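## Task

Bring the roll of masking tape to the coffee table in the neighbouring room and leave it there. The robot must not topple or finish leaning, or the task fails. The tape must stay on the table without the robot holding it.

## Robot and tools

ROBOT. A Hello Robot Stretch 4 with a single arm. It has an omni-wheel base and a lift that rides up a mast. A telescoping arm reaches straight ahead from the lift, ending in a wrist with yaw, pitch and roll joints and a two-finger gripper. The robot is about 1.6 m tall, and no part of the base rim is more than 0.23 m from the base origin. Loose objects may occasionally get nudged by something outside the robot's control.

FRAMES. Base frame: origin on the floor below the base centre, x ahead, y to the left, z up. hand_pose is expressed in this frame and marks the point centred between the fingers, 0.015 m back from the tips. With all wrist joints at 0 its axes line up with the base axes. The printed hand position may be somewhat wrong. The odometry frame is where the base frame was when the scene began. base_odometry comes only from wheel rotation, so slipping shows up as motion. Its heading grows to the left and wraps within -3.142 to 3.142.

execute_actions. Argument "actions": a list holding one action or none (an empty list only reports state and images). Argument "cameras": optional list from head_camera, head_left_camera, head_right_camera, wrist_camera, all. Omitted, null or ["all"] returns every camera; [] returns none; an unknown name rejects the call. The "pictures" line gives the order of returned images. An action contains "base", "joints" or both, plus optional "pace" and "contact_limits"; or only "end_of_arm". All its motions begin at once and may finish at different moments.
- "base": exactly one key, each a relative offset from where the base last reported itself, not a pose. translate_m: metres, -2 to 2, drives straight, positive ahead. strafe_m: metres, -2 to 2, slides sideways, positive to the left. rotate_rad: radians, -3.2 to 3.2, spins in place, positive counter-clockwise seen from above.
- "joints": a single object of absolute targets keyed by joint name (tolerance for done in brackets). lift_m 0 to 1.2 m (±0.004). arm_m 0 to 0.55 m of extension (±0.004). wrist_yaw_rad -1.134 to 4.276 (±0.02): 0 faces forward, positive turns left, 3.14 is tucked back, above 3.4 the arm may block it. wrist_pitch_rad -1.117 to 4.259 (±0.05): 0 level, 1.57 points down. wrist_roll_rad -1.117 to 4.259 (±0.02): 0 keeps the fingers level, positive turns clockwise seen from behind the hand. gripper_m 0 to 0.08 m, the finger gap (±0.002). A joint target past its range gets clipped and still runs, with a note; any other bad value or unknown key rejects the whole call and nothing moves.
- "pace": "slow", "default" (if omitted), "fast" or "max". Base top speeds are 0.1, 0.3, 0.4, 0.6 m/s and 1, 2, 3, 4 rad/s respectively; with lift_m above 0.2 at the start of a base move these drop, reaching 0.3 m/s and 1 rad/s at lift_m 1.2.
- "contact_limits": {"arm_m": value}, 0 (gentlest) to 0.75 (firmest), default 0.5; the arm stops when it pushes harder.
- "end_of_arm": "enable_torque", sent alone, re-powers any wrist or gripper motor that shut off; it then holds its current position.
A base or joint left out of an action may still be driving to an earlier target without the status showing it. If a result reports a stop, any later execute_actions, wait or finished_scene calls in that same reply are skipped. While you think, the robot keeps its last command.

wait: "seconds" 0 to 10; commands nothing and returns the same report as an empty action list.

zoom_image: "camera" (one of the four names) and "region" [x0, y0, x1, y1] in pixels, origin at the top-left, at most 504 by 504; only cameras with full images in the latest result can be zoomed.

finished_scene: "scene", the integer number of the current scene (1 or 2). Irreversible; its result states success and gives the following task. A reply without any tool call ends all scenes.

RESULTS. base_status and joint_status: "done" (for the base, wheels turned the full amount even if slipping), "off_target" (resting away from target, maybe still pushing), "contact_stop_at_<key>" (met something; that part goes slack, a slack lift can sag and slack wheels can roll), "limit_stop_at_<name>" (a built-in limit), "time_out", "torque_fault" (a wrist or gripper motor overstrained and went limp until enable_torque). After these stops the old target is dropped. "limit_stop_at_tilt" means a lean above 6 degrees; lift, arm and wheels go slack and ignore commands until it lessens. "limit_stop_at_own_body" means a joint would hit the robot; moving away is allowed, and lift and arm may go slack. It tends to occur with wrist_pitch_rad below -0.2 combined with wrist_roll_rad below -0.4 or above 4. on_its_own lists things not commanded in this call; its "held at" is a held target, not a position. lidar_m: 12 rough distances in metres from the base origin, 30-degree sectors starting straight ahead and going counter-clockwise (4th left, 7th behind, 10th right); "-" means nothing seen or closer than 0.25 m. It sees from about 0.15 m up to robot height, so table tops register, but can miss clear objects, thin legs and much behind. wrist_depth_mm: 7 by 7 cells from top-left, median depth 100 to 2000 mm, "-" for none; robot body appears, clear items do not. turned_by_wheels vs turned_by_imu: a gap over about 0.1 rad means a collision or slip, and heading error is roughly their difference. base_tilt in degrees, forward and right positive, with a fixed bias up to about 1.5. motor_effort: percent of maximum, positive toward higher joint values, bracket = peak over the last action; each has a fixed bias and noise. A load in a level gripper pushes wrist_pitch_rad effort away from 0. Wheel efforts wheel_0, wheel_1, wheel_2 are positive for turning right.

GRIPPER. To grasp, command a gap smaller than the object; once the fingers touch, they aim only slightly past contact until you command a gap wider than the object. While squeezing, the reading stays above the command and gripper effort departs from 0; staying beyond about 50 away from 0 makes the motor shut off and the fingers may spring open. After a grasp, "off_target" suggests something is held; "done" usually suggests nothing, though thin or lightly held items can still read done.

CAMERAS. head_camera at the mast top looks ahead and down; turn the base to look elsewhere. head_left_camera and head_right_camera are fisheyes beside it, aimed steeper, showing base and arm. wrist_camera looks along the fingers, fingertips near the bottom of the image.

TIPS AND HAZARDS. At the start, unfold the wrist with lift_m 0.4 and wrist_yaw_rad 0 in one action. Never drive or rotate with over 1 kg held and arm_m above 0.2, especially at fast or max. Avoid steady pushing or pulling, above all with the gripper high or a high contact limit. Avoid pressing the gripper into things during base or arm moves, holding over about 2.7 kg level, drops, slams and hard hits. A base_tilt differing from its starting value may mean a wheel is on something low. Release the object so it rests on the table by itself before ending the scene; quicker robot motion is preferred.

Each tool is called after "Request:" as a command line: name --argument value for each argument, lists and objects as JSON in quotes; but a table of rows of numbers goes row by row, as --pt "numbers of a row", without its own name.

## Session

Request:
execute_actions --actions '[]'

Scene clock: 0.00 s.
base_odometry: x=+0.000 y=+0.000 heading=+0.000 (m, m, rad; odometry frame)
turned_by_wheels: +0.000 (rad since the last result)
turned_by_imu: +0.000 (rad since the last result)
base_tilt: forward=+0.2 right=-0.2 (deg)
lidar_m: 0.90 1.17 2.48 2.61 0.90 0.82 0.85 0.99 0.89 0.89 0.95 0.85
base_status: not commanded
joint_positions: lift_m=+0.245 arm_m=-0.002 wrist_yaw_rad=+3.180 wrist_pitch_rad=-0.006 wrist_roll_rad=+0.020 gripper_m=+0.040
joint_status: not commanded
motor_effort: lift_m=+21 arm_m=-1 wrist_yaw_rad=+1 wrist_pitch_rad=-8 wrist_roll_rad=+1 gripper_m=+1 wheel_0=+0 wheel_1=+0 wheel_2=+0 (%)
hand_pose: x=-0.0467 y=+0.0791 z=+0.4240 quat_wxyz=(-0.019, +0.003, +0.010, +1.000) (m; base frame)
wrist_depth_mm: - - 139 1182 1025 1025 1008 / - - 138 1366 1618 1499 1366 / - 109 138 1863 1708 1537 1430 / - 126 146 1863 1661 1537 1366 / 202 1138 1499 1808 1708 1537 1397 / 211 1182 1397 1537 1618 1499 1397 / 208 1078 106 1098 126 - 1118
pictures: head_camera, head_left_camera, head_right_camera, wrist_camera
Images, in order (width x height): head_camera 420x560, head_left_camera 420x672, head_right_camera 420x672, wrist_camera 616x392.

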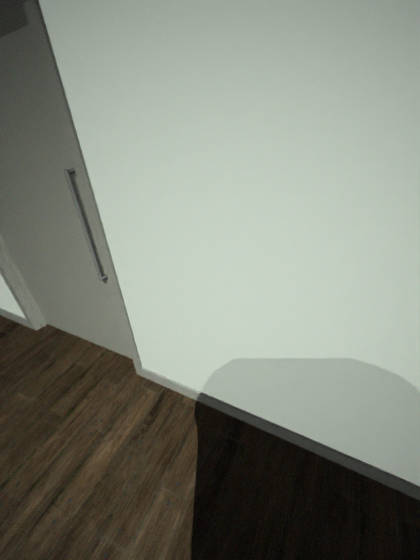

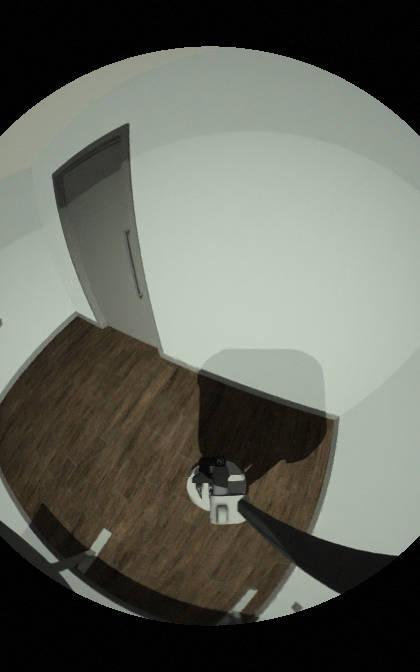

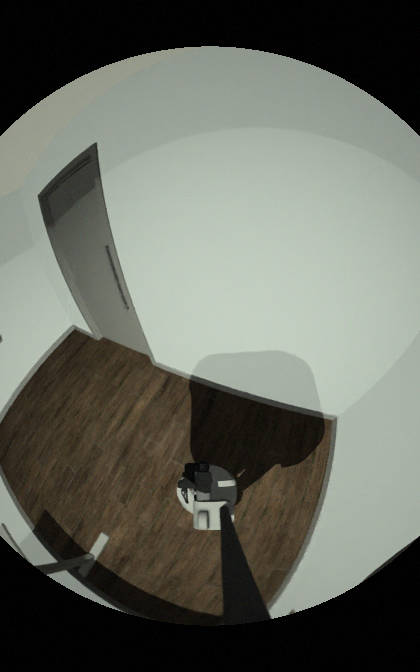

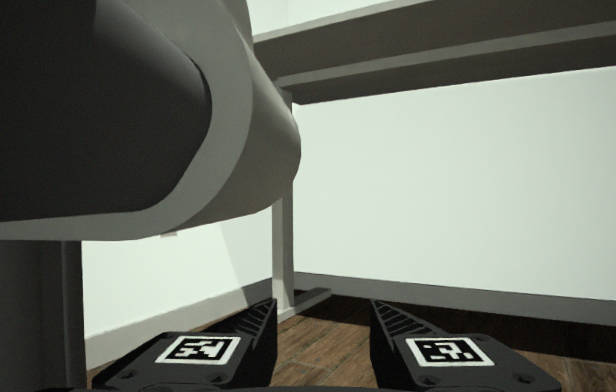

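Request:
execute_actions --actions '[{"base":{"rotate_rad":-0.45},"joints":{"lift_m":0.75,"wrist_yaw_rad":0,"gripper_m":0.08}}]' --cameras '[]'

Request:
execute_actions --actions '[{"base":{"strafe_m":1.1},"pace":"fast"}]'

Scene clock: 7.37 s.
base_odometry: x=+0.000 y=+0.000 heading=-0.450 (m, m, rad; odometry frame)
turned_by_wheels: -0.450 (rad since the last result)
turned_by_imu: -0.453 (rad since the last result)
base_tilt: forward=+0.4 right=-0.3 (deg)
lidar_m: 0.85 0.91 1.22 2.81 2.38 0.89 0.83 0.85 0.94 0.88 0.91 0.92
base_status: done
joint_positions: lift_m=+0.750 arm_m=-0.002 wrist_yaw_rad=+0.000 wrist_pitch_rad=-0.006 wrist_roll_rad=+0.020 gripper_m=+0.080
joint_status: all done
motor_effort: lift_m=+23(24) arm_m=-1(1) wrist_yaw_rad=+1(4) wrist_pitch_rad=-8(8) wrist_roll_rad=+1(1) gripper_m=+4(6) wheel_0=+1(7) wheel_1=+1(5) wheel_2=+1(5) (%)
hand_pose: x=+0.3819 y=-0.0874 z=+0.9293 quat_wxyz=(+1.000, +0.010, -0.003, +0.000) (m; base frame)
wrist_depth_mm: 676 676 676 661 661 661 654 / 676 676 668 668 668 661 661 / 683 683 676 676 668 661 654 / 683 676 676 668 676 668 668 / 676 683 676 668 676 661 668 / 683 683 683 668 668 668 668 / 683 - 147 676 668 107 -
pictures: none
No camera images: the call's "cameras" was empty. Leave "cameras" out to get every camera's image.

Scene clock: 11.37 s.
base_odometry: x=+0.478 y=+0.991 heading=-0.450 (m, m, rad; odometry frame)
turned_by_wheels: +0.000 (rad since the last result)
turned_by_imu: -0.003 (rad since the last result)
base_tilt: forward=+0.3 right=-0.4 (deg)
lidar_m: 0.81 0.89 1.27 1.70 1.75 1.73 1.64 0.96 1.20 2.00 1.28 0.88
base_status: done
joint_positions: lift_m=+0.750 arm_m=-0.002 wrist_yaw_rad=+0.000 wrist_pitch_rad=-0.006 wrist_roll_rad=+0.020 gripper_m=+0.080
joint_status: not commanded
motor_effort: lift_m=+22(23) arm_m=-1(1) wrist_yaw_rad=+1(1) wrist_pitch_rad=-9(7) wrist_roll_rad=+1(1) gripper_m=+3(2) wheel_0=+1(9) wheel_1=+0(11) wheel_2=+0(2) (%)
hand_pose: x=+0.3819 y=-0.0874 z=+0.9294 quat_wxyz=(+1.000, +0.010, -0.003, +0.000) (m; base frame)
wrist_depth_mm: 707 715 699 634 627 627 627 / 715 707 707 634 627 627 634 / 707 715 699 627 627 627 627 / 715 707 707 634 634 634 627 / 707 715 707 640 634 634 627 / 715 715 707 634 634 634 627 / 723 - 147 634 634 107 -
pictures: head_camera, head_left_camera, head_right_camera, wrist_camera
Images, in order (width x height): head_camera 420x560, head_left_camera 420x672, head_right_camera 420x672, wrist_camera 616x392.

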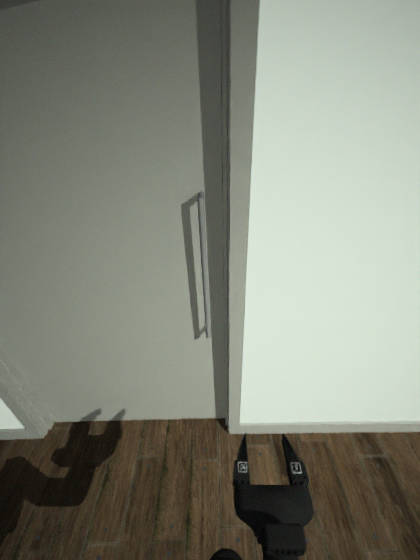

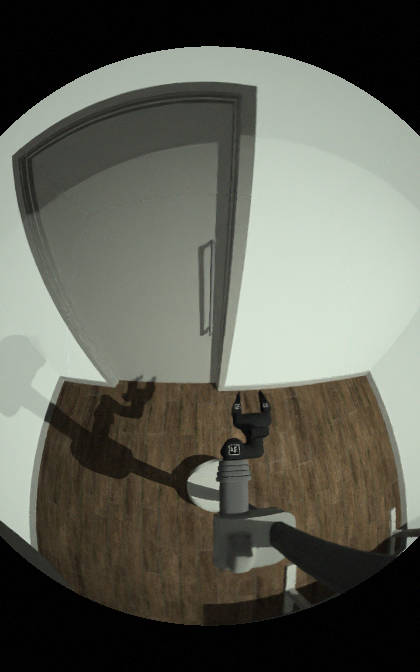

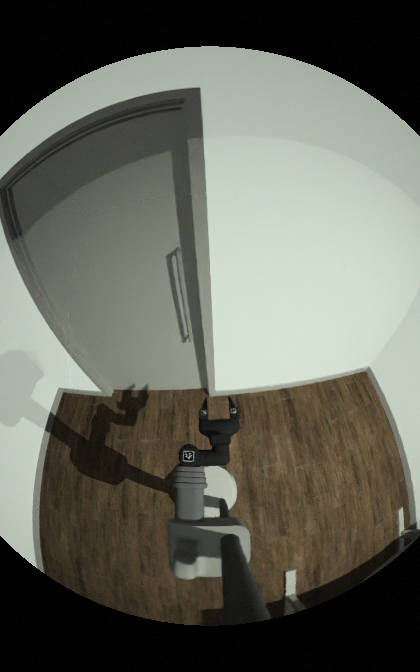

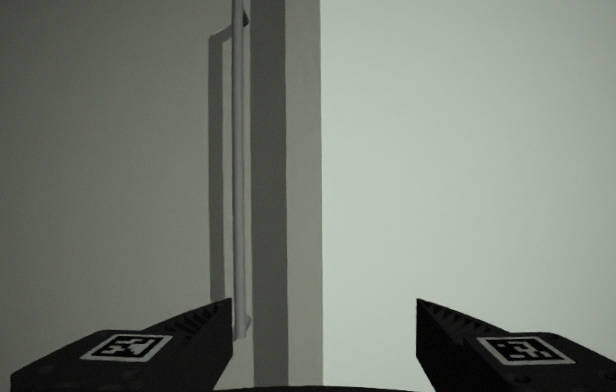

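Request:
execute_actions --actions '[{"base":{"strafe_m":0.155},"joints":{"arm_m":0.38}}]' --cameras '["wrist_camera"]'

Scene clock: 18.23 s.
base_odometry: x=+0.545 y=+1.130 heading=-0.450 (m, m, rad; odometry frame)
turned_by_wheels: +0.000 (rad since the last result)
turned_by_imu: +0.000 (rad since the last result)
base_tilt: forward=+0.3 right=-0.2 (deg)
lidar_m: 0.83 0.94 1.18 1.55 1.58 1.75 1.63 1.06 1.25 2.15 1.26 0.89
base_status: done
joint_positions: lift_m=+0.750 arm_m=+0.379 wrist_yaw_rad=+0.000 wrist_pitch_rad=-0.006 wrist_roll_rad=+0.020 gripper_m=+0.080
joint_status: all done
motor_effort: lift_m=+22(22) arm_m=+5(5) wrist_yaw_rad=+0(1) wrist_pitch_rad=-7(7) wrist_roll_rad=+1(1) gripper_m=+3(3) wheel_0=+1(8) wheel_1=-1(6) wheel_2=+0(1) (%)
hand_pose: x=+0.7626 y=-0.0874 z=+0.9294 quat_wxyz=(+1.000, +0.010, -0.003, +0.000) (m; base frame)
wrist_depth_mm: 322 319 320 317 317 231 231 / 320 320 320 317 319 232 238 / 322 320 319 319 317 233 237 / 324 322 320 320 317 233 239 / 324 322 322 322 320 234 239 / 324 322 324 320 319 234 239 / 325 - 147 324 322 107 -
pictures: wrist_camera
Images, in order (width x height): wrist_camera 616x392.

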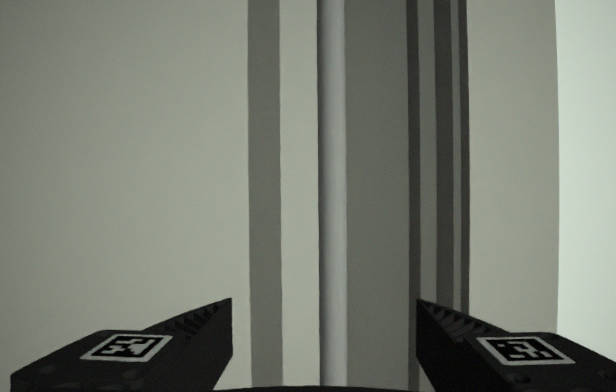

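Request:
execute_actions --actions '[{"base":{"translate_m":-0.2},"joints":{"arm_m":0,"lift_m":0.95,"wrist_pitch_rad":0.5},"pace":"fast"}]' --cameras '[]'

Request:
execute_actions --actions '[{"base":{"rotate_rad":-2.4},"pace":"fast"}]' --cameras '["head_camera","wrist_camera"]'

Scene clock: 24.13 s.
base_odometry: x=+0.365 y=+1.217 heading=-0.450 (m, m, rad; odometry frame)
turned_by_wheels: +0.000 (rad since the last result)
turned_by_imu: +0.001 (rad since the last result)
base_tilt: forward=+0.3 right=-0.3 (deg)
lidar_m: 1.04 1.12 1.44 1.53 1.60 1.56 1.43 0.92 0.90 2.13 1.56 1.10
base_status: done
joint_positions: lift_m=+0.950 arm_m=+0.001 wrist_yaw_rad=+0.000 wrist_pitch_rad=+0.503 wrist_roll_rad=+0.020 gripper_m=+0.080
joint_status: all done
motor_effort: lift_m=+23(25) arm_m=-5(8) wrist_yaw_rad=+2(1) wrist_pitch_rad=-8(9) wrist_roll_rad=+1(1) gripper_m=+4(4) wheel_0=+0(5) wheel_1=+0(5) wheel_2=+0(11) (%)
hand_pose: x=+0.3582 y=-0.0875 z=+1.0257 quat_wxyz=(+0.969, +0.010, +0.249, -0.003) (m; base frame)
wrist_depth_mm: 809 809 798 809 732 741 732 / 866 842 866 866 788 788 778 / 946 917 917 917 866 842 831 / 1025 1008 1025 1025 931 931 917 / 1078 1118 1098 1118 1008 1025 1025 / 1205 1182 1182 1229 1078 1078 1118 / 1229 - 147 1281 1229 107 -
pictures: none
No camera images: the call's "cameras" was empty. Leave "cameras" out to get every camera's image.

Scene clock: 26.80 s.
base_odometry: x=+0.365 y=+1.217 heading=-2.850 (m, m, rad; odometry frame)
turned_by_wheels: -2.400 (rad since the last result)
turned_by_imu: -2.420 (rad since the last result)
base_tilt: forward=+0.3 right=-0.2 (deg)
lidar_m: 0.89 1.23 2.14 1.26 1.04 1.09 1.24 1.55 1.51 1.73 1.47 1.35
base_status: done
joint_positions: lift_m=+0.950 arm_m=+0.001 wrist_yaw_rad=+0.000 wrist_pitch_rad=+0.503 wrist_roll_rad=+0.020 gripper_m=+0.080
joint_status: not commanded
motor_effort: lift_m=+22(22) arm_m=-5(6) wrist_yaw_rad=+0(1) wrist_pitch_rad=-7(6) wrist_roll_rad=+1(1) gripper_m=+2(3) wheel_0=+1(6) wheel_1=-1(6) wheel_2=+1(5) (%)
hand_pose: x=+0.3582 y=-0.0874 z=+1.0257 quat_wxyz=(+0.969, +0.010, +0.249, -0.002) (m; base frame)
wrist_depth_mm: 1618 1708 1756 1464 1281 1098 976 / 1661 1921 931 820 991 1138 1008 / 1808 - - 1756 1464 1229 1078 / 1863 - - 1983 1537 1308 1138 / 1863 1863 1863 1808 1661 1397 1182 / 1576 1576 1537 1537 1430 1397 1255 / 1366 - 147 1308 1255 107 -
pictures: head_camera, wrist_camera
Images, in order (width x height): head_camera 420x560, wrist_camera 616x392.

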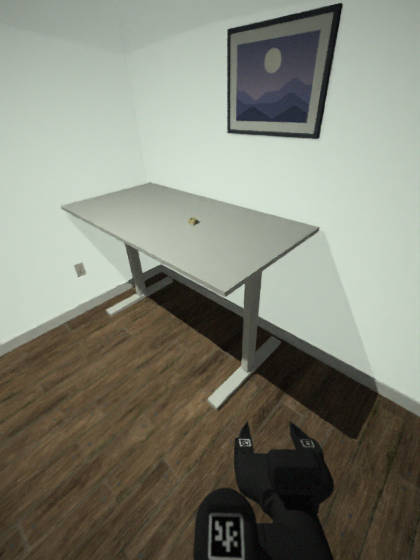

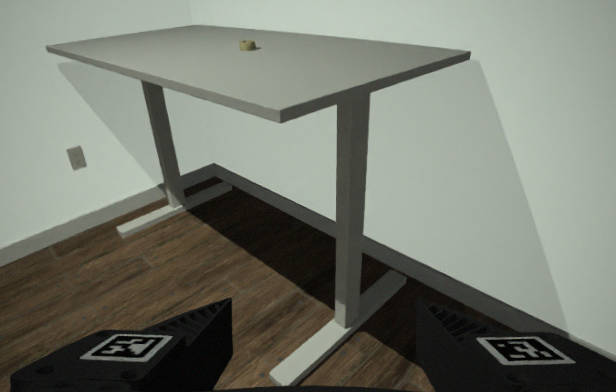

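Request:
execute_actions --actions '[{"base":{"rotate_rad":-0.68},"joints":{"wrist_pitch_rad":0.7},"pace":"fast"}]' --cameras '[]'

Request:
execute_actions --actions '[{"base":{"strafe_m":1.05},"joints":{"lift_m":1.2,"arm_m":0.1},"pace":"fast"}]' --cameras '["head_camera","wrist_camera"]'

Scene clock: 32.33 s.
base_odometry: x=+0.365 y=+1.217 heading=+2.754 (m, m, rad; odometry frame)
turned_by_wheels: -0.680 (rad since the last result)
turned_by_imu: -0.685 (rad since the last result)
base_tilt: forward=+0.2 right=-0.2 (deg)
lidar_m: 1.43 0.87 0.98 2.14 1.42 1.06 1.09 1.18 1.57 1.53 1.60 1.50
base_status: done
joint_positions: lift_m=+0.950 arm_m=+0.001 wrist_yaw_rad=+0.000 wrist_pitch_rad=+0.702 wrist_roll_rad=+0.020 gripper_m=+0.080
joint_status: all done
motor_effort: lift_m=+22(22) arm_m=-5(5) wrist_yaw_rad=+1(0) wrist_pitch_rad=-5(3) wrist_roll_rad=+1(1) gripper_m=+3(3) wheel_0=+1(6) wheel_1=+0(6) wheel_2=+1(6) (%)
hand_pose: x=+0.3343 y=-0.0874 z=+0.9909 quat_wxyz=(+0.939, +0.009, +0.344, -0.003) (m; base frame)
wrist_depth_mm: 1205 1229 1182 1160 1160 1160 1098 / 1336 1336 1308 1281 1255 1205 1182 / 1042 1499 1464 1464 1397 1366 1336 / 1661 1661 1576 1618 1537 1537 1464 / 1464 1464 1499 1464 1430 1430 1397 / 1308 1308 1308 1308 1255 1229 1229 / 1205 - 147 1138 1098 107 -
pictures: none
No camera images: the call's "cameras" was empty. Leave "cameras" out to get every camera's image.

Scene clock: 36.53 s.
base_odometry: x=-0.032 y=+0.245 heading=+2.754 (m, m, rad; odometry frame)
turned_by_wheels: +0.000 (rad since the last result)
turned_by_imu: -0.002 (rad since the last result)
base_tilt: forward=+0.2 right=-0.3 (deg)
lidar_m: 0.68 0.75 1.13 1.11 1.17 1.05 0.99 1.07 1.58 2.57 2.05 0.71
base_status: done
joint_positions: lift_m=+1.198 arm_m=+0.099 wrist_yaw_rad=+0.000 wrist_pitch_rad=+0.702 wrist_roll_rad=+0.020 gripper_m=+0.080
joint_status: all done
joint sent to its limit — the command would take lift_m past its upper limit, so that joint was sent only as far as its limit.
motor_effort: lift_m=+23(26) arm_m=+5(6) wrist_yaw_rad=+1(2) wrist_pitch_rad=-6(5) wrist_roll_rad=+1(1) gripper_m=+3(4) wheel_0=+2(10) wheel_1=-1(10) wheel_2=+0(1) (%)
hand_pose: x=+0.4324 y=-0.0874 z=+1.2393 quat_wxyz=(+0.939, +0.009, +0.344, -0.003) (m; base frame)
wrist_depth_mm: 1160 1160 1160 1118 1078 1078 1042 / 1025 1025 991 976 960 991 1138 / 820 798 778 778 768 759 1281 / 676 668 654 647 640 634 668 / 1281 609 603 591 564 564 554 / 1499 1576 1618 1537 1537 1537 1499 / 1430 - 147 1397 1336 107 -
pictures: head_camera, wrist_camera
Images, in order (width x height): head_camera 420x560, wrist_camera 616x392.

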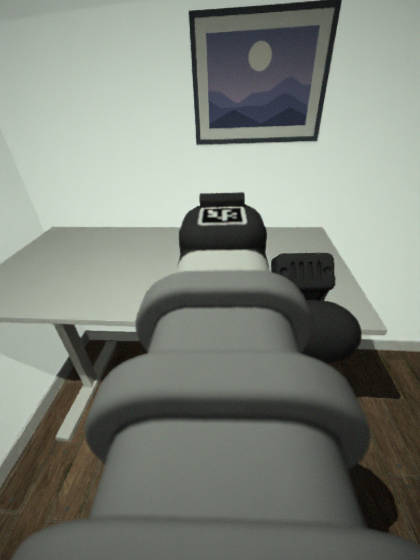

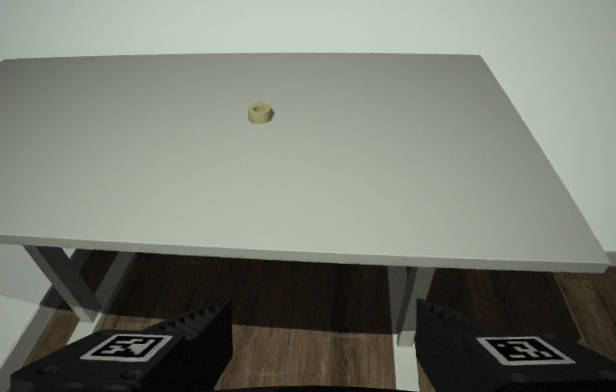

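Request:
execute_actions --actions '[{"base":{"strafe_m":0.14},"joints":{"lift_m":1.12,"arm_m":0.45,"wrist_pitch_rad":1.57},"pace":"fast"}]' --cameras '[]'

Request:
execute_actions --actions '[{"base":{"translate_m":0.45},"pace":"fast"}]' --cameras '["head_left_camera","wrist_camera"]'

Scene clock: 43.47 s.
base_odometry: x=-0.085 y=+0.115 heading=+2.754 (m, m, rad; odometry frame)
turned_by_wheels: +0.000 (rad since the last result)
turned_by_imu: +0.000 (rad since the last result)
base_tilt: forward=+0.3 right=-0.2 (deg)
lidar_m: 0.69 0.76 1.00 0.96 1.06 1.05 0.98 1.04 1.58 2.70 2.04 0.73
base_status: done
joint_positions: lift_m=+1.120 arm_m=+0.449 wrist_yaw_rad=+0.000 wrist_pitch_rad=+1.570 wrist_roll_rad=+0.020 gripper_m=+0.080
joint_status: all done
motor_effort: lift_m=+19(21) arm_m=+5(6) wrist_yaw_rad=+0(2) wrist_pitch_rad=+1(4) wrist_roll_rad=+2(1) gripper_m=+2(3) wheel_0=+1(9) wheel_1=-1(8) wheel_2=+0(0) (%)
hand_pose: x=+0.6202 y=-0.0874 z=+1.0857 quat_wxyz=(+0.707, +0.007, +0.707, -0.007) (m; base frame)
wrist_depth_mm: 290 287 285 281 278 277 272 / 291 287 285 281 279 276 274 / 1281 1255 1229 1205 1205 1160 741 / 1255 1255 1229 1255 1229 1205 1205 / 1255 1255 1255 1255 1229 1205 1205 / 1281 1255 1255 1229 1205 1205 1205 / 1281 - 147 1098 1229 107 -
pictures: none
No camera images: the call's "cameras" was empty. Leave "cameras" out to get every camera's image.

Scene clock: 46.33 s.
base_odometry: x=-0.501 y=+0.285 heading=+2.754 (m, m, rad; odometry frame)
turned_by_wheels: +0.000 (rad since the last result)
turned_by_imu: +0.000 (rad since the last result)
base_tilt: forward=+0.4 right=-0.4 (deg)
lidar_m: 0.26 0.30 0.43 0.93 1.03 1.44 1.41 1.53 2.25 2.72 0.39 0.27
base_status: done
joint_positions: lift_m=+1.120 arm_m=+0.449 wrist_yaw_rad=+0.000 wrist_pitch_rad=+1.570 wrist_roll_rad=+0.020 gripper_m=+0.080
joint_status: not commanded
motor_effort: lift_m=+19(19) arm_m=+5(5) wrist_yaw_rad=+1(0) wrist_pitch_rad=+2(2) wrist_roll_rad=+2(2) gripper_m=+2(3) wheel_0=+1(6) wheel_1=+1(4) wheel_2=+0(9) (%)
hand_pose: x=+0.6202 y=-0.0874 z=+1.0857 quat_wxyz=(+0.707, +0.007, +0.707, -0.007) (m; base frame)
wrist_depth_mm: 290 289 285 281 278 276 273 / 291 287 286 282 279 277 274 / 291 289 286 285 279 279 276 / 293 290 289 283 282 278 277 / 293 290 289 283 281 278 276 / 294 291 287 285 283 279 277 / 296 - 147 286 285 107 -
pictures: head_left_camera, wrist_camera
Images, in order (width x height): head_left_camera 420x672, wrist_camera 616x392.

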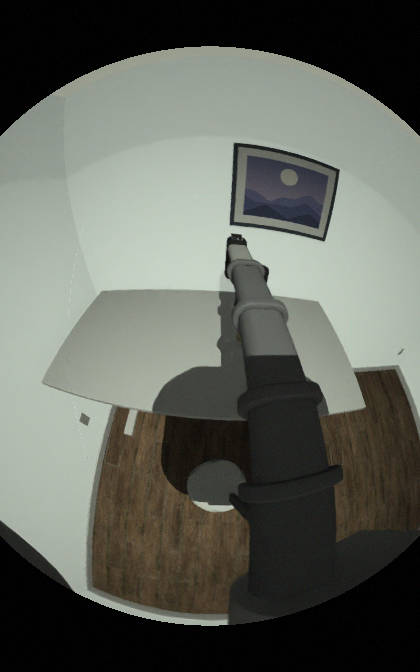

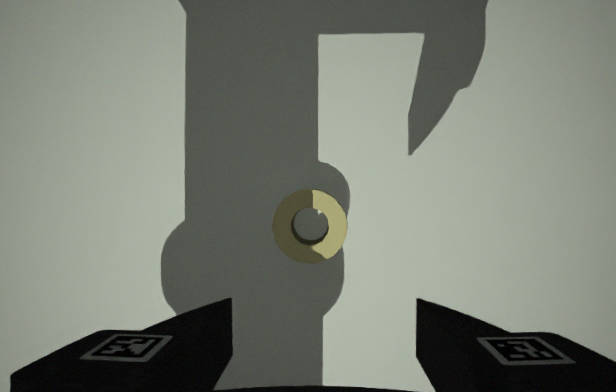

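Request:
execute_actions --actions '[{"base":{"strafe_m":0.009},"joints":{"lift_m":1.04,"arm_m":0.482}}]' --cameras '["wrist_camera"]'

Request:
execute_actions --actions '[{"joints":{"lift_m":0.998}}]' --cameras '["wrist_camera"]'

Request:
execute_actions --actions '[{"joints":{"gripper_m":0.04}}]' --cameras '["wrist_camera"]'

Scene clock: 52.33 s.
base_odometry: x=-0.505 y=+0.277 heading=+2.754 (m, m, rad; odometry frame)
turned_by_wheels: +0.000 (rad since the last result)
turned_by_imu: +0.001 (rad since the last result)
base_tilt: forward=+0.4 right=-0.3 (deg)
lidar_m: 0.26 0.29 0.43 0.93 0.96 1.44 1.44 1.52 2.26 2.72 0.38 0.27
base_status: done
joint_positions: lift_m=+1.040 arm_m=+0.481 wrist_yaw_rad=+0.000 wrist_pitch_rad=+1.570 wrist_roll_rad=+0.020 gripper_m=+0.080
joint_status: all done
motor_effort: lift_m=+19(19) arm_m=+5(5) wrist_yaw_rad=+0(0) wrist_pitch_rad=+2(3) wrist_roll_rad=+2(1) gripper_m=+2(2) wheel_0=+0(5) wheel_1=-1(6) wheel_2=+0(1) (%)
hand_pose: x=+0.6521 y=-0.0874 z=+1.0057 quat_wxyz=(+0.707, +0.007, +0.707, -0.007) (m; base frame)
wrist_depth_mm: 208 206 204 202 200 198 196 / 208 207 204 203 200 198 196 / 209 207 205 203 201 200 198 / 211 207 206 204 201 200 198 / 211 208 206 204 202 200 199 / 211 208 206 183 202 200 199 / 211 - 148 205 204 107 -
pictures: wrist_camera
Images, in order (width x height): wrist_camera 616x392.

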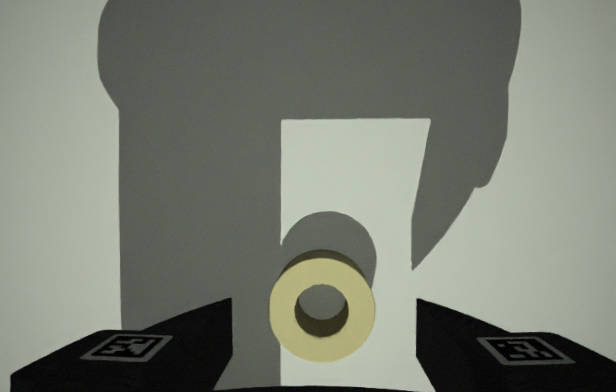

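Scene clock: 53.37 s.
base_odometry: x=-0.505 y=+0.277 heading=+2.754 (m, m, rad; odometry frame)
turned_by_wheels: +0.000 (rad since the last result)
turned_by_imu: +0.000 (rad since the last result)
base_tilt: forward=+0.3 right=-0.3 (deg)
lidar_m: 0.25 0.29 0.41 0.94 0.99 1.45 1.43 1.52 2.23 2.74 0.37 0.28
base_status: not commanded
joint_positions: lift_m=+0.999 arm_m=+0.481 wrist_yaw_rad=-0.001 wrist_pitch_rad=+1.572 wrist_roll_rad=+0.020 gripper_m=+0.080
joint_status: all done
motor_effort: lift_m=+11(17) arm_m=+5(5) wrist_yaw_rad=+3(3) wrist_pitch_rad=-5(7) wrist_roll_rad=+1(1) gripper_m=+3(3) wheel_0=+0(0) wheel_1=-1(1) wheel_2=+0(0) (%)
hand_pose: x=+0.6516 y=-0.0874 z=+0.9643 quat_wxyz=(+0.707, +0.007, +0.708, -0.007) (m; base frame)
wrist_depth_mm: 170 168 166 165 163 162 - / 170 168 166 165 163 162 161 / 170 169 167 165 163 163 161 / 171 169 167 166 164 162 162 / 171 169 167 166 164 163 162 / 171 169 168 142 164 163 162 / 172 - 147 143 141 107 -
pictures: wrist_camera
Images, in order (width x height): wrist_camera 616x392.

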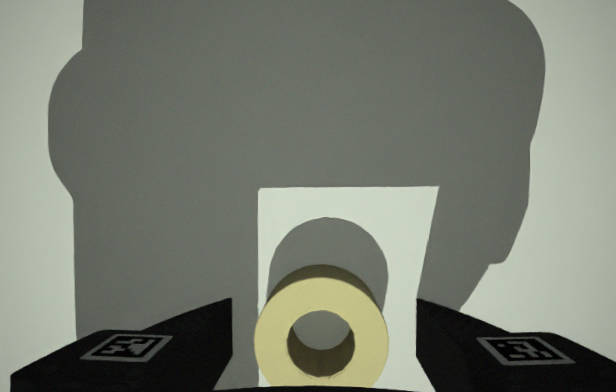

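Scene clock: 54.50 s.
base_odometry: x=-0.505 y=+0.277 heading=+2.754 (m, m, rad; odometry frame)
turned_by_wheels: +0.000 (rad since the last result)
turned_by_imu: +0.000 (rad since the last result)
base_tilt: forward=+0.2 right=-0.2 (deg)
lidar_m: 0.26 0.28 0.44 0.93 0.99 1.45 1.42 1.53 2.28 2.72 0.36 0.28
base_status: not commanded
joint_positions: lift_m=+0.999 arm_m=+0.481 wrist_yaw_rad=+0.000 wrist_pitch_rad=+1.570 wrist_roll_rad=+0.020 gripper_m=+0.048
joint_status: gripper_m off_target (ended at +0.048, target +0.040)
on_its_own: gripper_m is held at +0.043, not at your +0.040, by its contact guard: the fingers met something
motor_effort: lift_m=+11(12) arm_m=+5(5) wrist_yaw_rad=+1(3) wrist_pitch_rad=-1(6) wrist_roll_rad=+1(1) gripper_m=-33(34) wheel_0=+0(0) wheel_1=-1(1) wheel_2=+0(0) (%)
hand_pose: x=+0.6520 y=-0.0874 z=+0.9643 quat_wxyz=(+0.707, +0.007, +0.707, -0.007) (m; base frame)
wrist_depth_mm: 170 168 166 165 163 162 - / 170 168 167 166 164 162 161 / 171 169 167 166 164 163 162 / 170 169 167 166 164 163 162 / 172 169 167 166 165 163 162 / 172 170 167 142 143 163 162 / 172 171 120 145 140 - -
pictures: wrist_camera
Images, in order (width x height): wrist_camera 616x392.

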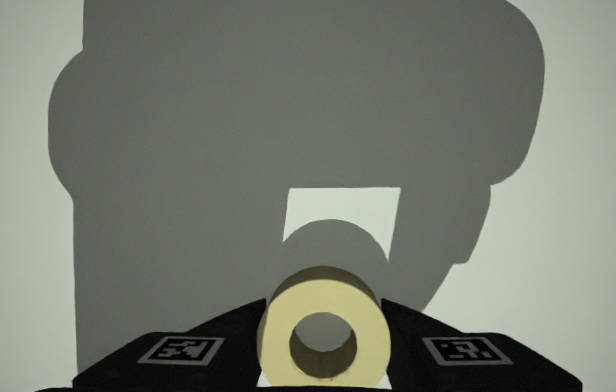

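Request:
execute_actions --actions '[{"joints":{"lift_m":1.05}}]' --cameras '[]'

Request:
execute_actions --actions '[{"base":{"translate_m":-0.8},"joints":{"arm_m":0,"wrist_yaw_rad":-0.9},"pace":"fast"}]' --cameras '[]'

Request:
execute_actions --actions '[{"base":{"rotate_rad":3.115},"joints":{"lift_m":0.55},"pace":"fast"}]' --cameras '[]'

Request:
execute_actions --actions '[{"base":{"strafe_m":1.35},"pace":"fast"}]' --cameras '["head_camera","head_left_camera"]'

Scene clock: 63.77 s.
base_odometry: x=-0.505 y=+0.277 heading=+2.754 (m, m, rad; odometry frame)
turned_by_wheels: +0.000 (rad since the last result)
turned_by_imu: +0.001 (rad since the last result)
base_tilt: forward=+0.3 right=-0.3 (deg)
lidar_m: 0.25 0.28 0.43 0.91 1.00 1.44 1.42 1.51 2.22 2.72 0.38 0.27
base_status: not commanded
joint_positions: lift_m=+1.050 arm_m=+0.481 wrist_yaw_rad=+0.000 wrist_pitch_rad=+1.570 wrist_roll_rad=+0.020 gripper_m=+0.048
joint_status: all done
on_its_own: gripper_m is held at +0.043, not at your +0.040, by its contact guard: the fingers met something
motor_effort: lift_m=+23(24) arm_m=+5(5) wrist_yaw_rad=+0(0) wrist_pitch_rad=+1(6) wrist_roll_rad=+1(1) gripper_m=-34(34) wheel_0=+0(0) wheel_1=-1(1) wheel_2=+0(0) (%)
hand_pose: x=+0.6523 y=-0.0874 z=+1.0154 quat_wxyz=(+0.707, +0.007, +0.707, -0.007) (m; base frame)
wrist_depth_mm: 219 216 214 212 210 208 206 / 219 216 213 212 210 208 206 / 220 216 215 213 211 208 207 / 220 217 216 213 211 208 208 / 220 218 216 213 212 211 208 / 220 219 216 142 143 210 208 / 222 220 120 145 140 - -
pictures: none
No camera images: the call's "cameras" was empty. Leave "cameras" out to get every camera's image.

Scene clock: 67.57 s.
base_odometry: x=+0.236 y=-0.025 heading=+2.754 (m, m, rad; odometry frame)
turned_by_wheels: +0.000 (rad since the last result)
turned_by_imu: +0.001 (rad since the last result)
base_tilt: forward=+0.3 right=-0.3 (deg)
lidar_m: 1.04 1.12 1.00 0.97 0.88 0.66 0.63 0.68 0.96 2.70 2.53 1.08
base_status: done
joint_positions: lift_m=+1.050 arm_m=+0.001 wrist_yaw_rad=-0.900 wrist_pitch_rad=+1.570 wrist_roll_rad=+0.020 gripper_m=+0.048
joint_status: all done
on_its_own: gripper_m is held at +0.043, not at your +0.040, by its contact guard: the fingers met something
motor_effort: lift_m=+23(23) arm_m=-5(5) wrist_yaw_rad=+1(3) wrist_pitch_rad=-2(2) wrist_roll_rad=+1(1) gripper_m=-35(34) wheel_0=+0(7) wheel_1=+1(6) wheel_2=+0(10) (%)
hand_pose: x=+0.1034 y=-0.0544 z=+1.0154 quat_wxyz=(+0.634, +0.314, +0.633, -0.314) (m; base frame)
wrist_depth_mm: 1205 1182 1182 1160 1160 1118 1118 / 1182 1205 1182 1160 1138 1138 1118 / 1205 1182 1182 1182 1138 1138 1118 / 1205 1205 1182 946 1138 1160 1160 / 1205 1182 1182 960 960 1138 1138 / 1205 1182 1182 142 143 433 1118 / 1205 1182 120 145 140 - 627
pictures: none
No camera images: the call's "cameras" was empty. Leave "cameras" out to get every camera's image.

Scene clock: 71.00 s.
base_odometry: x=+0.236 y=-0.025 heading=-0.414 (m, m, rad; odometry frame)
turned_by_wheels: +3.115 (rad since the last result)
turned_by_imu: +3.141 (rad since the last result)
base_tilt: forward=+0.2 right=-0.2 (deg)
lidar_m: 0.62 0.64 0.91 2.50 2.68 1.14 1.07 1.11 1.03 0.95 0.91 0.65
base_status: done
joint_positions: lift_m=+0.550 arm_m=+0.001 wrist_yaw_rad=-0.900 wrist_pitch_rad=+1.570 wrist_roll_rad=+0.020 gripper_m=+0.048
joint_status: all done
on_its_own: gripper_m is held at +0.043, not at your +0.040, by its contact guard: the fingers met something
motor_effort: lift_m=+19(21) arm_m=-5(5) wrist_yaw_rad=+1(1) wrist_pitch_rad=+0(0) wrist_roll_rad=+1(1) gripper_m=-34(35) wheel_0=+0(5) wheel_1=-1(5) wheel_2=-2(6) (%)
hand_pose: x=+0.1034 y=-0.0545 z=+0.5157 quat_wxyz=(+0.634, +0.314, +0.633, -0.314) (m; base frame)
wrist_depth_mm: 603 668 668 668 654 654 647 / 668 683 668 668 661 654 647 / 683 676 668 668 661 654 647 / 683 676 676 459 449 654 654 / 691 676 484 452 449 449 654 / 683 683 462 142 142 436 654 / 699 691 120 145 141 - 473
pictures: none
No camera images: the call's "cameras" was empty. Leave "cameras" out to get every camera's image.

Scene clock: 75.60 s.
base_odometry: x=+0.780 y=+1.210 heading=-0.414 (m, m, rad; odometry frame)
turned_by_wheels: +0.000 (rad since the last result)
turned_by_imu: -0.003 (rad since the last result)
base_tilt: forward=+0.5 right=-0.4 (deg)
lidar_m: 0.68 0.69 0.89 1.39 1.45 1.95 1.87 1.30 1.55 2.30 0.90 0.71
base_status: done
joint_positions: lift_m=+0.550 arm_m=+0.001 wrist_yaw_rad=-0.900 wrist_pitch_rad=+1.570 wrist_roll_rad=+0.020 gripper_m=+0.048
joint_status: not commanded
on_its_own: gripper_m is held at +0.043, not at your +0.040, by its contact guard: the fingers met something
motor_effort: lift_m=+19(19) arm_m=-5(5) wrist_yaw_rad=+0(1) wrist_pitch_rad=+1(1) wrist_roll_rad=+1(1) gripper_m=-34(34) wheel_0=+0(14) wheel_1=+0(10) wheel_2=-1(1) (%)
hand_pose: x=+0.1034 y=-0.0545 z=+0.5157 quat_wxyz=(+0.634, +0.314, +0.633, -0.314) (m; base frame)
wrist_depth_mm: 676 683 668 661 654 654 640 / 683 683 668 661 661 647 647 / 676 683 668 661 661 647 647 / 683 691 676 455 452 661 647 / 683 676 484 455 449 449 647 / 683 676 459 142 143 436 647 / 683 691 120 145 140 - 469
pictures: head_camera, head_left_camera
Images, in order (width x height): head_camera 420x560, head_left_camera 420x672.

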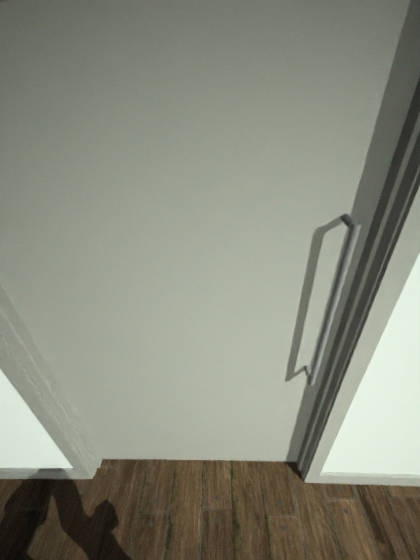

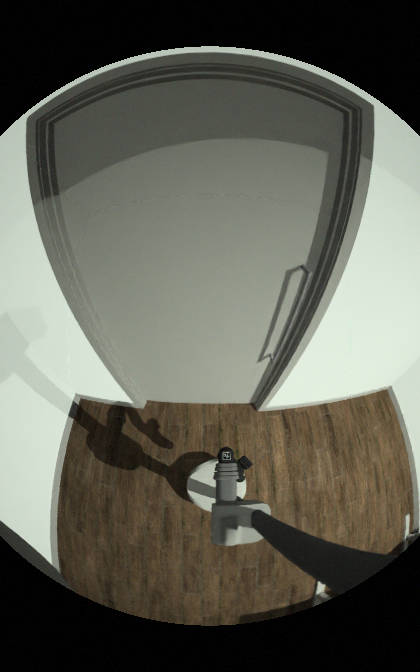

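Request:
execute_actions --actions '[{"base":{"translate_m":0.43}}]' --cameras '[]'

Request:
execute_actions --actions '[{"base":{"translate_m":0.3},"pace":"slow"}]' --cameras '["head_right_camera"]'

Scene clock: 81.83 s.
base_odometry: x=+1.173 y=+1.037 heading=-0.415 (m, m, rad; odometry frame)
turned_by_wheels: +0.000 (rad since the last result)
turned_by_imu: +0.001 (rad since the last result)
base_tilt: forward=+0.3 right=-0.3 (deg)
lidar_m: 0.25 0.28 0.38 0.84 1.47 1.99 2.29 1.72 2.17 0.86 0.34 0.27
base_status: done
joint_positions: lift_m=+0.550 arm_m=+0.001 wrist_yaw_rad=-0.900 wrist_pitch_rad=+1.570 wrist_roll_rad=+0.020 gripper_m=+0.048
joint_status: not commanded
on_its_own: gripper_m is held at +0.043, not at your +0.040, by its contact guard: the fingers met something
motor_effort: lift_m=+19(19) arm_m=-5(5) wrist_yaw_rad=+1(1) wrist_pitch_rad=+2(1) wrist_roll_rad=+1(1) gripper_m=-34(34) wheel_0=+0(4) wheel_1=-1(7) wheel_2=+0(9) (%)
hand_pose: x=+0.1034 y=-0.0545 z=+0.5157 quat_wxyz=(+0.634, +0.314, +0.633, -0.314) (m; base frame)
wrist_depth_mm: 178 229 314 517 647 647 647 / 200 263 394 668 654 647 647 / 229 317 517 668 661 661 654 / 268 392 676 455 452 654 654 / 319 512 488 455 449 445 654 / 399 676 462 142 142 433 654 / 496 661 120 145 140 - 469
pictures: none
No camera images: the call's "cameras" was empty. Leave "cameras" out to get every camera's image.

Scene clock: 86.13 s.
base_odometry: x=+1.448 y=+0.917 heading=-0.415 (m, m, rad; odometry frame)
turned_by_wheels: +0.000 (rad since the last result)
turned_by_imu: +0.013 (rad since the last result)
base_tilt: forward=+0.4 right=-0.3 (deg)
lidar_m: 0.25 0.25 0.25 0.42 1.47 2.00 2.58 1.98 2.58 0.33 1.85 0.34
base_status: done
joint_positions: lift_m=+0.550 arm_m=+0.001 wrist_yaw_rad=-0.900 wrist_pitch_rad=+1.570 wrist_roll_rad=+0.020 gripper_m=+0.048
joint_status: not commanded
on_its_own: gripper_m is held at +0.043, not at your +0.040, by its contact guard: the fingers met something
motor_effort: lift_m=+20(20) arm_m=-5(5) wrist_yaw_rad=+1(0) wrist_pitch_rad=-1(1) wrist_roll_rad=+1(1) gripper_m=-35(34) wheel_0=+1(19) wheel_1=+2(15) wheel_2=-3(20) (%)
hand_pose: x=+0.1033 y=-0.0545 z=+0.5156 quat_wxyz=(+0.634, +0.314, +0.633, -0.314) (m; base frame)
wrist_depth_mm: 229 317 517 661 654 647 415 / 240 338 569 654 661 621 439 / 252 359 640 661 661 654 597 / 265 387 661 449 452 654 654 / 278 415 488 449 445 449 654 / 291 445 459 141 143 433 654 / 300 373 120 146 141 - 469
pictures: head_right_camera
Images, in order (width x height): head_right_camera 420x672.

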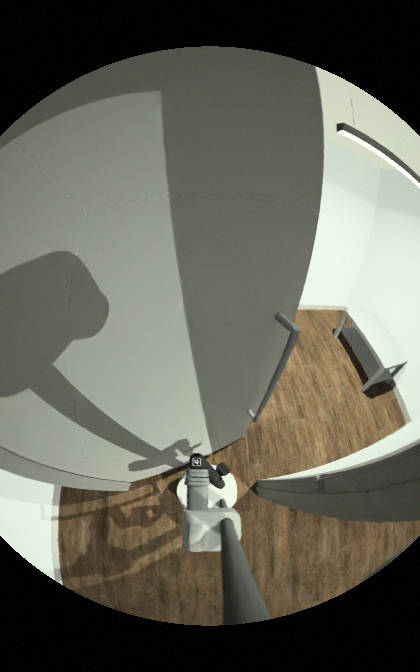

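Request:
execute_actions --actions '[{"base":{"translate_m":0.52}}]' --cameras '[]'

Request:
execute_actions --actions '[{"base":{"rotate_rad":-1.15},"joints":{"wrist_yaw_rad":0}}]' --cameras '[]'

Request:
execute_actions --actions '[{"base":{"translate_m":1.3},"joints":{"arm_m":0.45,"lift_m":0.63},"pace":"fast"}]' --cameras '["head_camera","wrist_camera"]'

Scene clock: 93.97 s.
base_odometry: x=+1.924 y=+0.707 heading=-0.414 (m, m, rad; odometry frame)
turned_by_wheels: +0.000 (rad since the last result)
turned_by_imu: +0.024 (rad since the last result)
base_tilt: forward=+0.3 right=-0.2 (deg)
lidar_m: 1.62 1.71 0.64 0.58 0.60 2.14 3.14 0.58 0.67 1.72 1.78 1.70
base_status: done
joint_positions: lift_m=+0.550 arm_m=+0.001 wrist_yaw_rad=-0.900 wrist_pitch_rad=+1.570 wrist_roll_rad=+0.020 gripper_m=+0.048
joint_status: not commanded
on_its_own: gripper_m is held at +0.043, not at your +0.040, by its contact guard: the fingers met something
motor_effort: lift_m=+21(22) arm_m=-4(5) wrist_yaw_rad=+0(1) wrist_pitch_rad=+1(3) wrist_roll_rad=+1(1) gripper_m=-35(34) wheel_0=+0(16) wheel_1=+1(29) wheel_2=+0(26) (%)
hand_pose: x=+0.1032 y=-0.0545 z=+0.5155 quat_wxyz=(+0.634, +0.314, +0.633, -0.314) (m; base frame)
wrist_depth_mm: 683 683 668 661 661 647 640 / 683 668 668 668 661 647 654 / 683 676 668 668 661 654 647 / 691 676 668 452 452 654 647 / 691 676 484 452 452 449 647 / 691 683 459 142 143 433 647 / 691 683 120 145 141 - 469
pictures: none
No camera images: the call's "cameras" was empty. Leave "cameras" out to get every camera's image.

Scene clock: 95.77 s.
base_odometry: x=+1.924 y=+0.707 heading=-1.564 (m, m, rad; odometry frame)
turned_by_wheels: -1.150 (rad since the last result)
turned_by_imu: -1.159 (rad since the last result)
base_tilt: forward=+0.4 right=-0.2 (deg)
lidar_m: 1.73 1.72 1.63 1.68 0.65 0.58 0.60 0.81 3.09 0.56 0.61 1.48
base_status: done
joint_positions: lift_m=+0.550 arm_m=+0.001 wrist_yaw_rad=+0.000 wrist_pitch_rad=+1.570 wrist_roll_rad=+0.020 gripper_m=+0.048
joint_status: all done
on_its_own: gripper_m is held at +0.043, not at your +0.040, by its contact guard: the fingers met something
motor_effort: lift_m=+21(21) arm_m=-4(4) wrist_yaw_rad=+2(4) wrist_pitch_rad=+1(1) wrist_roll_rad=+1(1) gripper_m=-34(35) wheel_0=+0(6) wheel_1=-1(6) wheel_2=+1(6) (%)
hand_pose: x=+0.1717 y=-0.0874 z=+0.5155 quat_wxyz=(+0.707, +0.007, +0.707, -0.007) (m; base frame)
wrist_depth_mm: 683 676 668 661 654 640 647 / 676 668 676 661 661 654 647 / 683 676 676 668 661 654 640 / 676 683 676 661 654 654 647 / 691 683 459 455 661 661 647 / 699 462 459 142 143 647 647 / 691 466 120 146 141 - 647
pictures: none
No camera images: the call's "cameras" was empty. Leave "cameras" out to get every camera's image.

Scene clock: 100.37 s.
base_odometry: x=+1.932 y=-0.593 heading=-1.565 (m, m, rad; odometry frame)
turned_by_wheels: +0.000 (rad since the last result)
turned_by_imu: +0.001 (rad since the last result)
base_tilt: forward=+0.3 right=-0.3 (deg)
lidar_m: 0.58 1.14 1.05 1.09 1.44 1.74 1.80 1.09 1.02 1.05 0.59 0.53
base_status: done
joint_positions: lift_m=+0.630 arm_m=+0.449 wrist_yaw_rad=+0.000 wrist_pitch_rad=+1.570 wrist_roll_rad=+0.020 gripper_m=+0.048
joint_status: all done
on_its_own: gripper_m is held at +0.043, not at your +0.040, by its contact guard: the fingers met something
motor_effort: lift_m=+23(25) arm_m=+5(7) wrist_yaw_rad=+1(2) wrist_pitch_rad=+5(0) wrist_roll_rad=+2(2) gripper_m=-33(34) wheel_0=-2(6) wheel_1=-1(7) wheel_2=+2(11) (%)
hand_pose: x=+0.6202 y=-0.0874 z=+0.5954 quat_wxyz=(+0.707, +0.007, +0.707, -0.007) (m; base frame)
wrist_depth_mm: 301 297 293 291 286 286 283 / 301 298 294 291 289 286 285 / 303 298 296 293 290 287 286 / 768 298 296 293 291 289 285 / 759 759 768 293 291 287 285 / 768 768 750 142 143 287 285 / 778 768 120 145 141 - 287
pictures: head_camera, wrist_camera
Images, in order (width x height): head_camera 420x560, wrist_camera 616x392.

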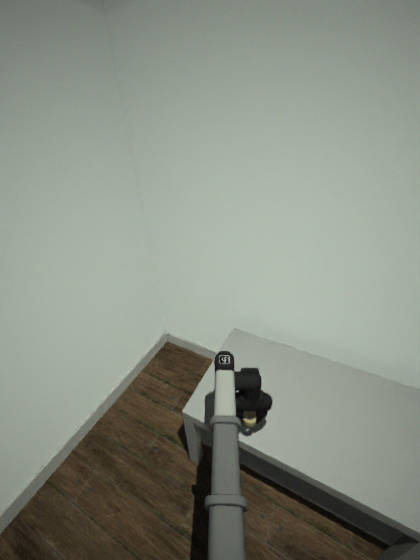

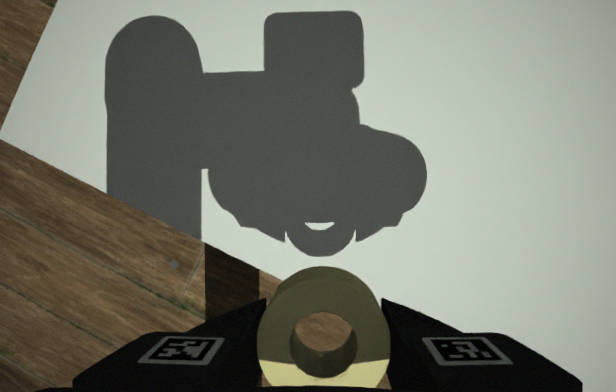

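Request:
execute_actions --actions '[{"base":{"rotate_rad":-0.3},"joints":{"arm_m":0.54,"lift_m":0.54}}]' --cameras '[]'

Request:
execute_actions --actions '[{"joints":{"lift_m":0.506}}]' --cameras '[]'

Request:
execute_actions --actions '[{"joints":{"gripper_m":0.075}}]' --cameras '[]'

Request:
execute_actions --actions '[{"joints":{"lift_m":0.56}}]' --cameras '["wrist_camera"]'

Request:
finished_scene --scene 2

Scene clock: 107.13 s.
base_odometry: x=+1.932 y=-0.593 heading=-1.865 (m, m, rad; odometry frame)
turned_by_wheels: -0.300 (rad since the last result)
turned_by_imu: -0.302 (rad since the last result)
base_tilt: forward=+0.3 right=-0.2 (deg)
lidar_m: 0.55 0.59 1.08 1.05 1.18 1.86 1.77 1.28 1.02 1.00 1.11 0.56
base_status: done
joint_positions: lift_m=+0.540 arm_m=+0.539 wrist_yaw_rad=+0.000 wrist_pitch_rad=+1.570 wrist_roll_rad=+0.020 gripper_m=+0.048
joint_status: all done
on_its_own: gripper_m is held at +0.043, not at your +0.040, by its contact guard: the fingers met something
motor_effort: lift_m=+19(21) arm_m=+5(6) wrist_yaw_rad=+0(0) wrist_pitch_rad=+1(1) wrist_roll_rad=+1(2) gripper_m=-35(35) wheel_0=-1(7) wheel_1=-1(6) wheel_2=+1(6) (%)
hand_pose: x=+0.7101 y=-0.0874 z=+0.5057 quat_wxyz=(+0.707, +0.007, +0.707, -0.007) (m; base frame)
wrist_depth_mm: 208 207 204 200 200 198 196 / 208 206 204 202 200 198 196 / 210 206 205 203 201 199 198 / 208 208 206 203 202 200 198 / 211 208 205 204 203 200 199 / 211 209 206 142 143 200 198 / 211 210 120 146 140 - -
pictures: none
No camera images: the call's "cameras" was empty. Leave "cameras" out to get every camera's image.

Scene clock: 108.10 s.
base_odometry: x=+1.932 y=-0.593 heading=-1.865 (m, m, rad; odometry frame)
turned_by_wheels: +0.000 (rad since the last result)
turned_by_imu: +0.000 (rad since the last result)
base_tilt: forward=+0.3 right=-0.2 (deg)
lidar_m: 0.56 0.60 1.05 1.04 1.18 1.86 1.79 1.25 1.02 1.01 1.11 0.55
base_status: not commanded
joint_positions: lift_m=+0.506 arm_m=+0.539 wrist_yaw_rad=+0.000 wrist_pitch_rad=+1.570 wrist_roll_rad=+0.020 gripper_m=+0.048
joint_status: all done
on_its_own: gripper_m is held at +0.043, not at your +0.040, by its contact guard: the fingers met something
motor_effort: lift_m=+19(19) arm_m=+5(5) wrist_yaw_rad=+0(1) wrist_pitch_rad=-1(1) wrist_roll_rad=+1(1) gripper_m=-34(34) wheel_0=-1(1) wheel_1=-1(1) wheel_2=+1(1) (%)
hand_pose: x=+0.7101 y=-0.0874 z=+0.4717 quat_wxyz=(+0.707, +0.007, +0.707, -0.007) (m; base frame)
wrist_depth_mm: 173 171 169 167 166 164 - / 174 172 170 168 167 165 164 / 174 173 170 168 167 165 165 / 175 173 171 169 168 166 165 / 175 173 172 169 167 167 165 / 175 174 172 142 143 167 165 / 176 175 120 145 140 - -
pictures: none
No camera images: the call's "cameras" was empty. Leave "cameras" out to get every camera's image.

Scene clock: 109.03 s.
base_odometry: x=+1.932 y=-0.593 heading=-1.865 (m, m, rad; odometry frame)
turned_by_wheels: +0.000 (rad since the last result)
turned_by_imu: +0.000 (rad since the last result)
base_tilt: forward=+0.4 right=-0.2 (deg)
lidar_m: 0.53 0.61 1.07 1.07 1.19 1.84 1.78 1.27 1.03 1.01 1.12 0.56
base_status: not commanded
joint_positions: lift_m=+0.506 arm_m=+0.539 wrist_yaw_rad=+0.000 wrist_pitch_rad=+1.570 wrist_roll_rad=+0.020 gripper_m=+0.075
joint_status: all done
motor_effort: lift_m=+19(19) arm_m=+5(5) wrist_yaw_rad=+0(0) wrist_pitch_rad=-2(3) wrist_roll_rad=+2(1) gripper_m=+2(33) wheel_0=-1(1) wheel_1=-1(1) wheel_2=+1(1) (%)
hand_pose: x=+0.7101 y=-0.0874 z=+0.4717 quat_wxyz=(+0.707, +0.007, +0.707, -0.007) (m; base frame)
wrist_depth_mm: 173 171 170 168 166 165 - / 174 172 170 168 167 165 164 / 174 172 170 169 167 166 164 / 175 173 171 169 167 166 165 / 175 173 171 170 168 167 165 / 176 174 171 145 168 167 165 / 177 - 138 151 145 103 -
pictures: none
No camera images: the call's "cameras" was empty. Leave "cameras" out to get every camera's image.

Scene clock: 110.17 s.
base_odometry: x=+1.932 y=-0.593 heading=-1.865 (m, m, rad; odometry frame)
turned_by_wheels: +0.000 (rad since the last result)
turned_by_imu: +0.000 (rad since the last result)
base_tilt: forward=+0.3 right=-0.3 (deg)
lidar_m: 0.55 0.61 1.06 1.03 1.16 1.87 1.77 1.25 1.02 1.00 1.12 0.54
base_status: not commanded
joint_positions: lift_m=+0.560 arm_m=+0.539 wrist_yaw_rad=+0.000 wrist_pitch_rad=+1.570 wrist_roll_rad=+0.020 gripper_m=+0.075
joint_status: all done
motor_effort: lift_m=+23(25) arm_m=+5(5) wrist_yaw_rad=+0(0) wrist_pitch_rad=+0(2) wrist_roll_rad=+2(2) gripper_m=+3(3) wheel_0=-1(1) wheel_1=-1(1) wheel_2=+1(1) (%)
hand_pose: x=+0.7101 y=-0.0874 z=+0.5254 quat_wxyz=(+0.707, +0.007, +0.707, -0.007) (m; base frame)
wrist_depth_mm: 229 226 223 221 220 216 215 / 229 226 224 222 220 218 216 / 229 227 224 223 220 219 217 / 229 228 226 224 221 219 217 / 230 229 226 224 222 219 217 / 232 229 225 200 222 220 219 / 232 - 138 224 221 103 -
pictures: wrist_camera
Images, in order (width x height): wrist_camera 616x392.

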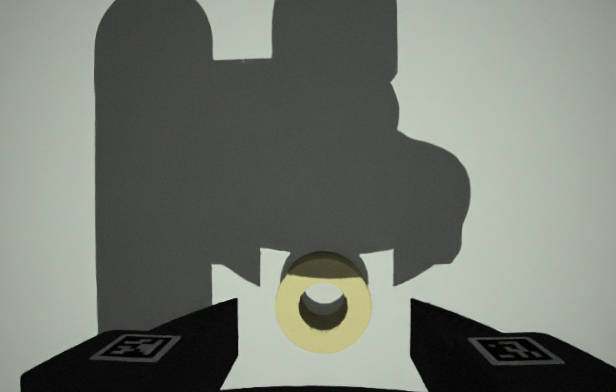

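The scene is finished: the task was done.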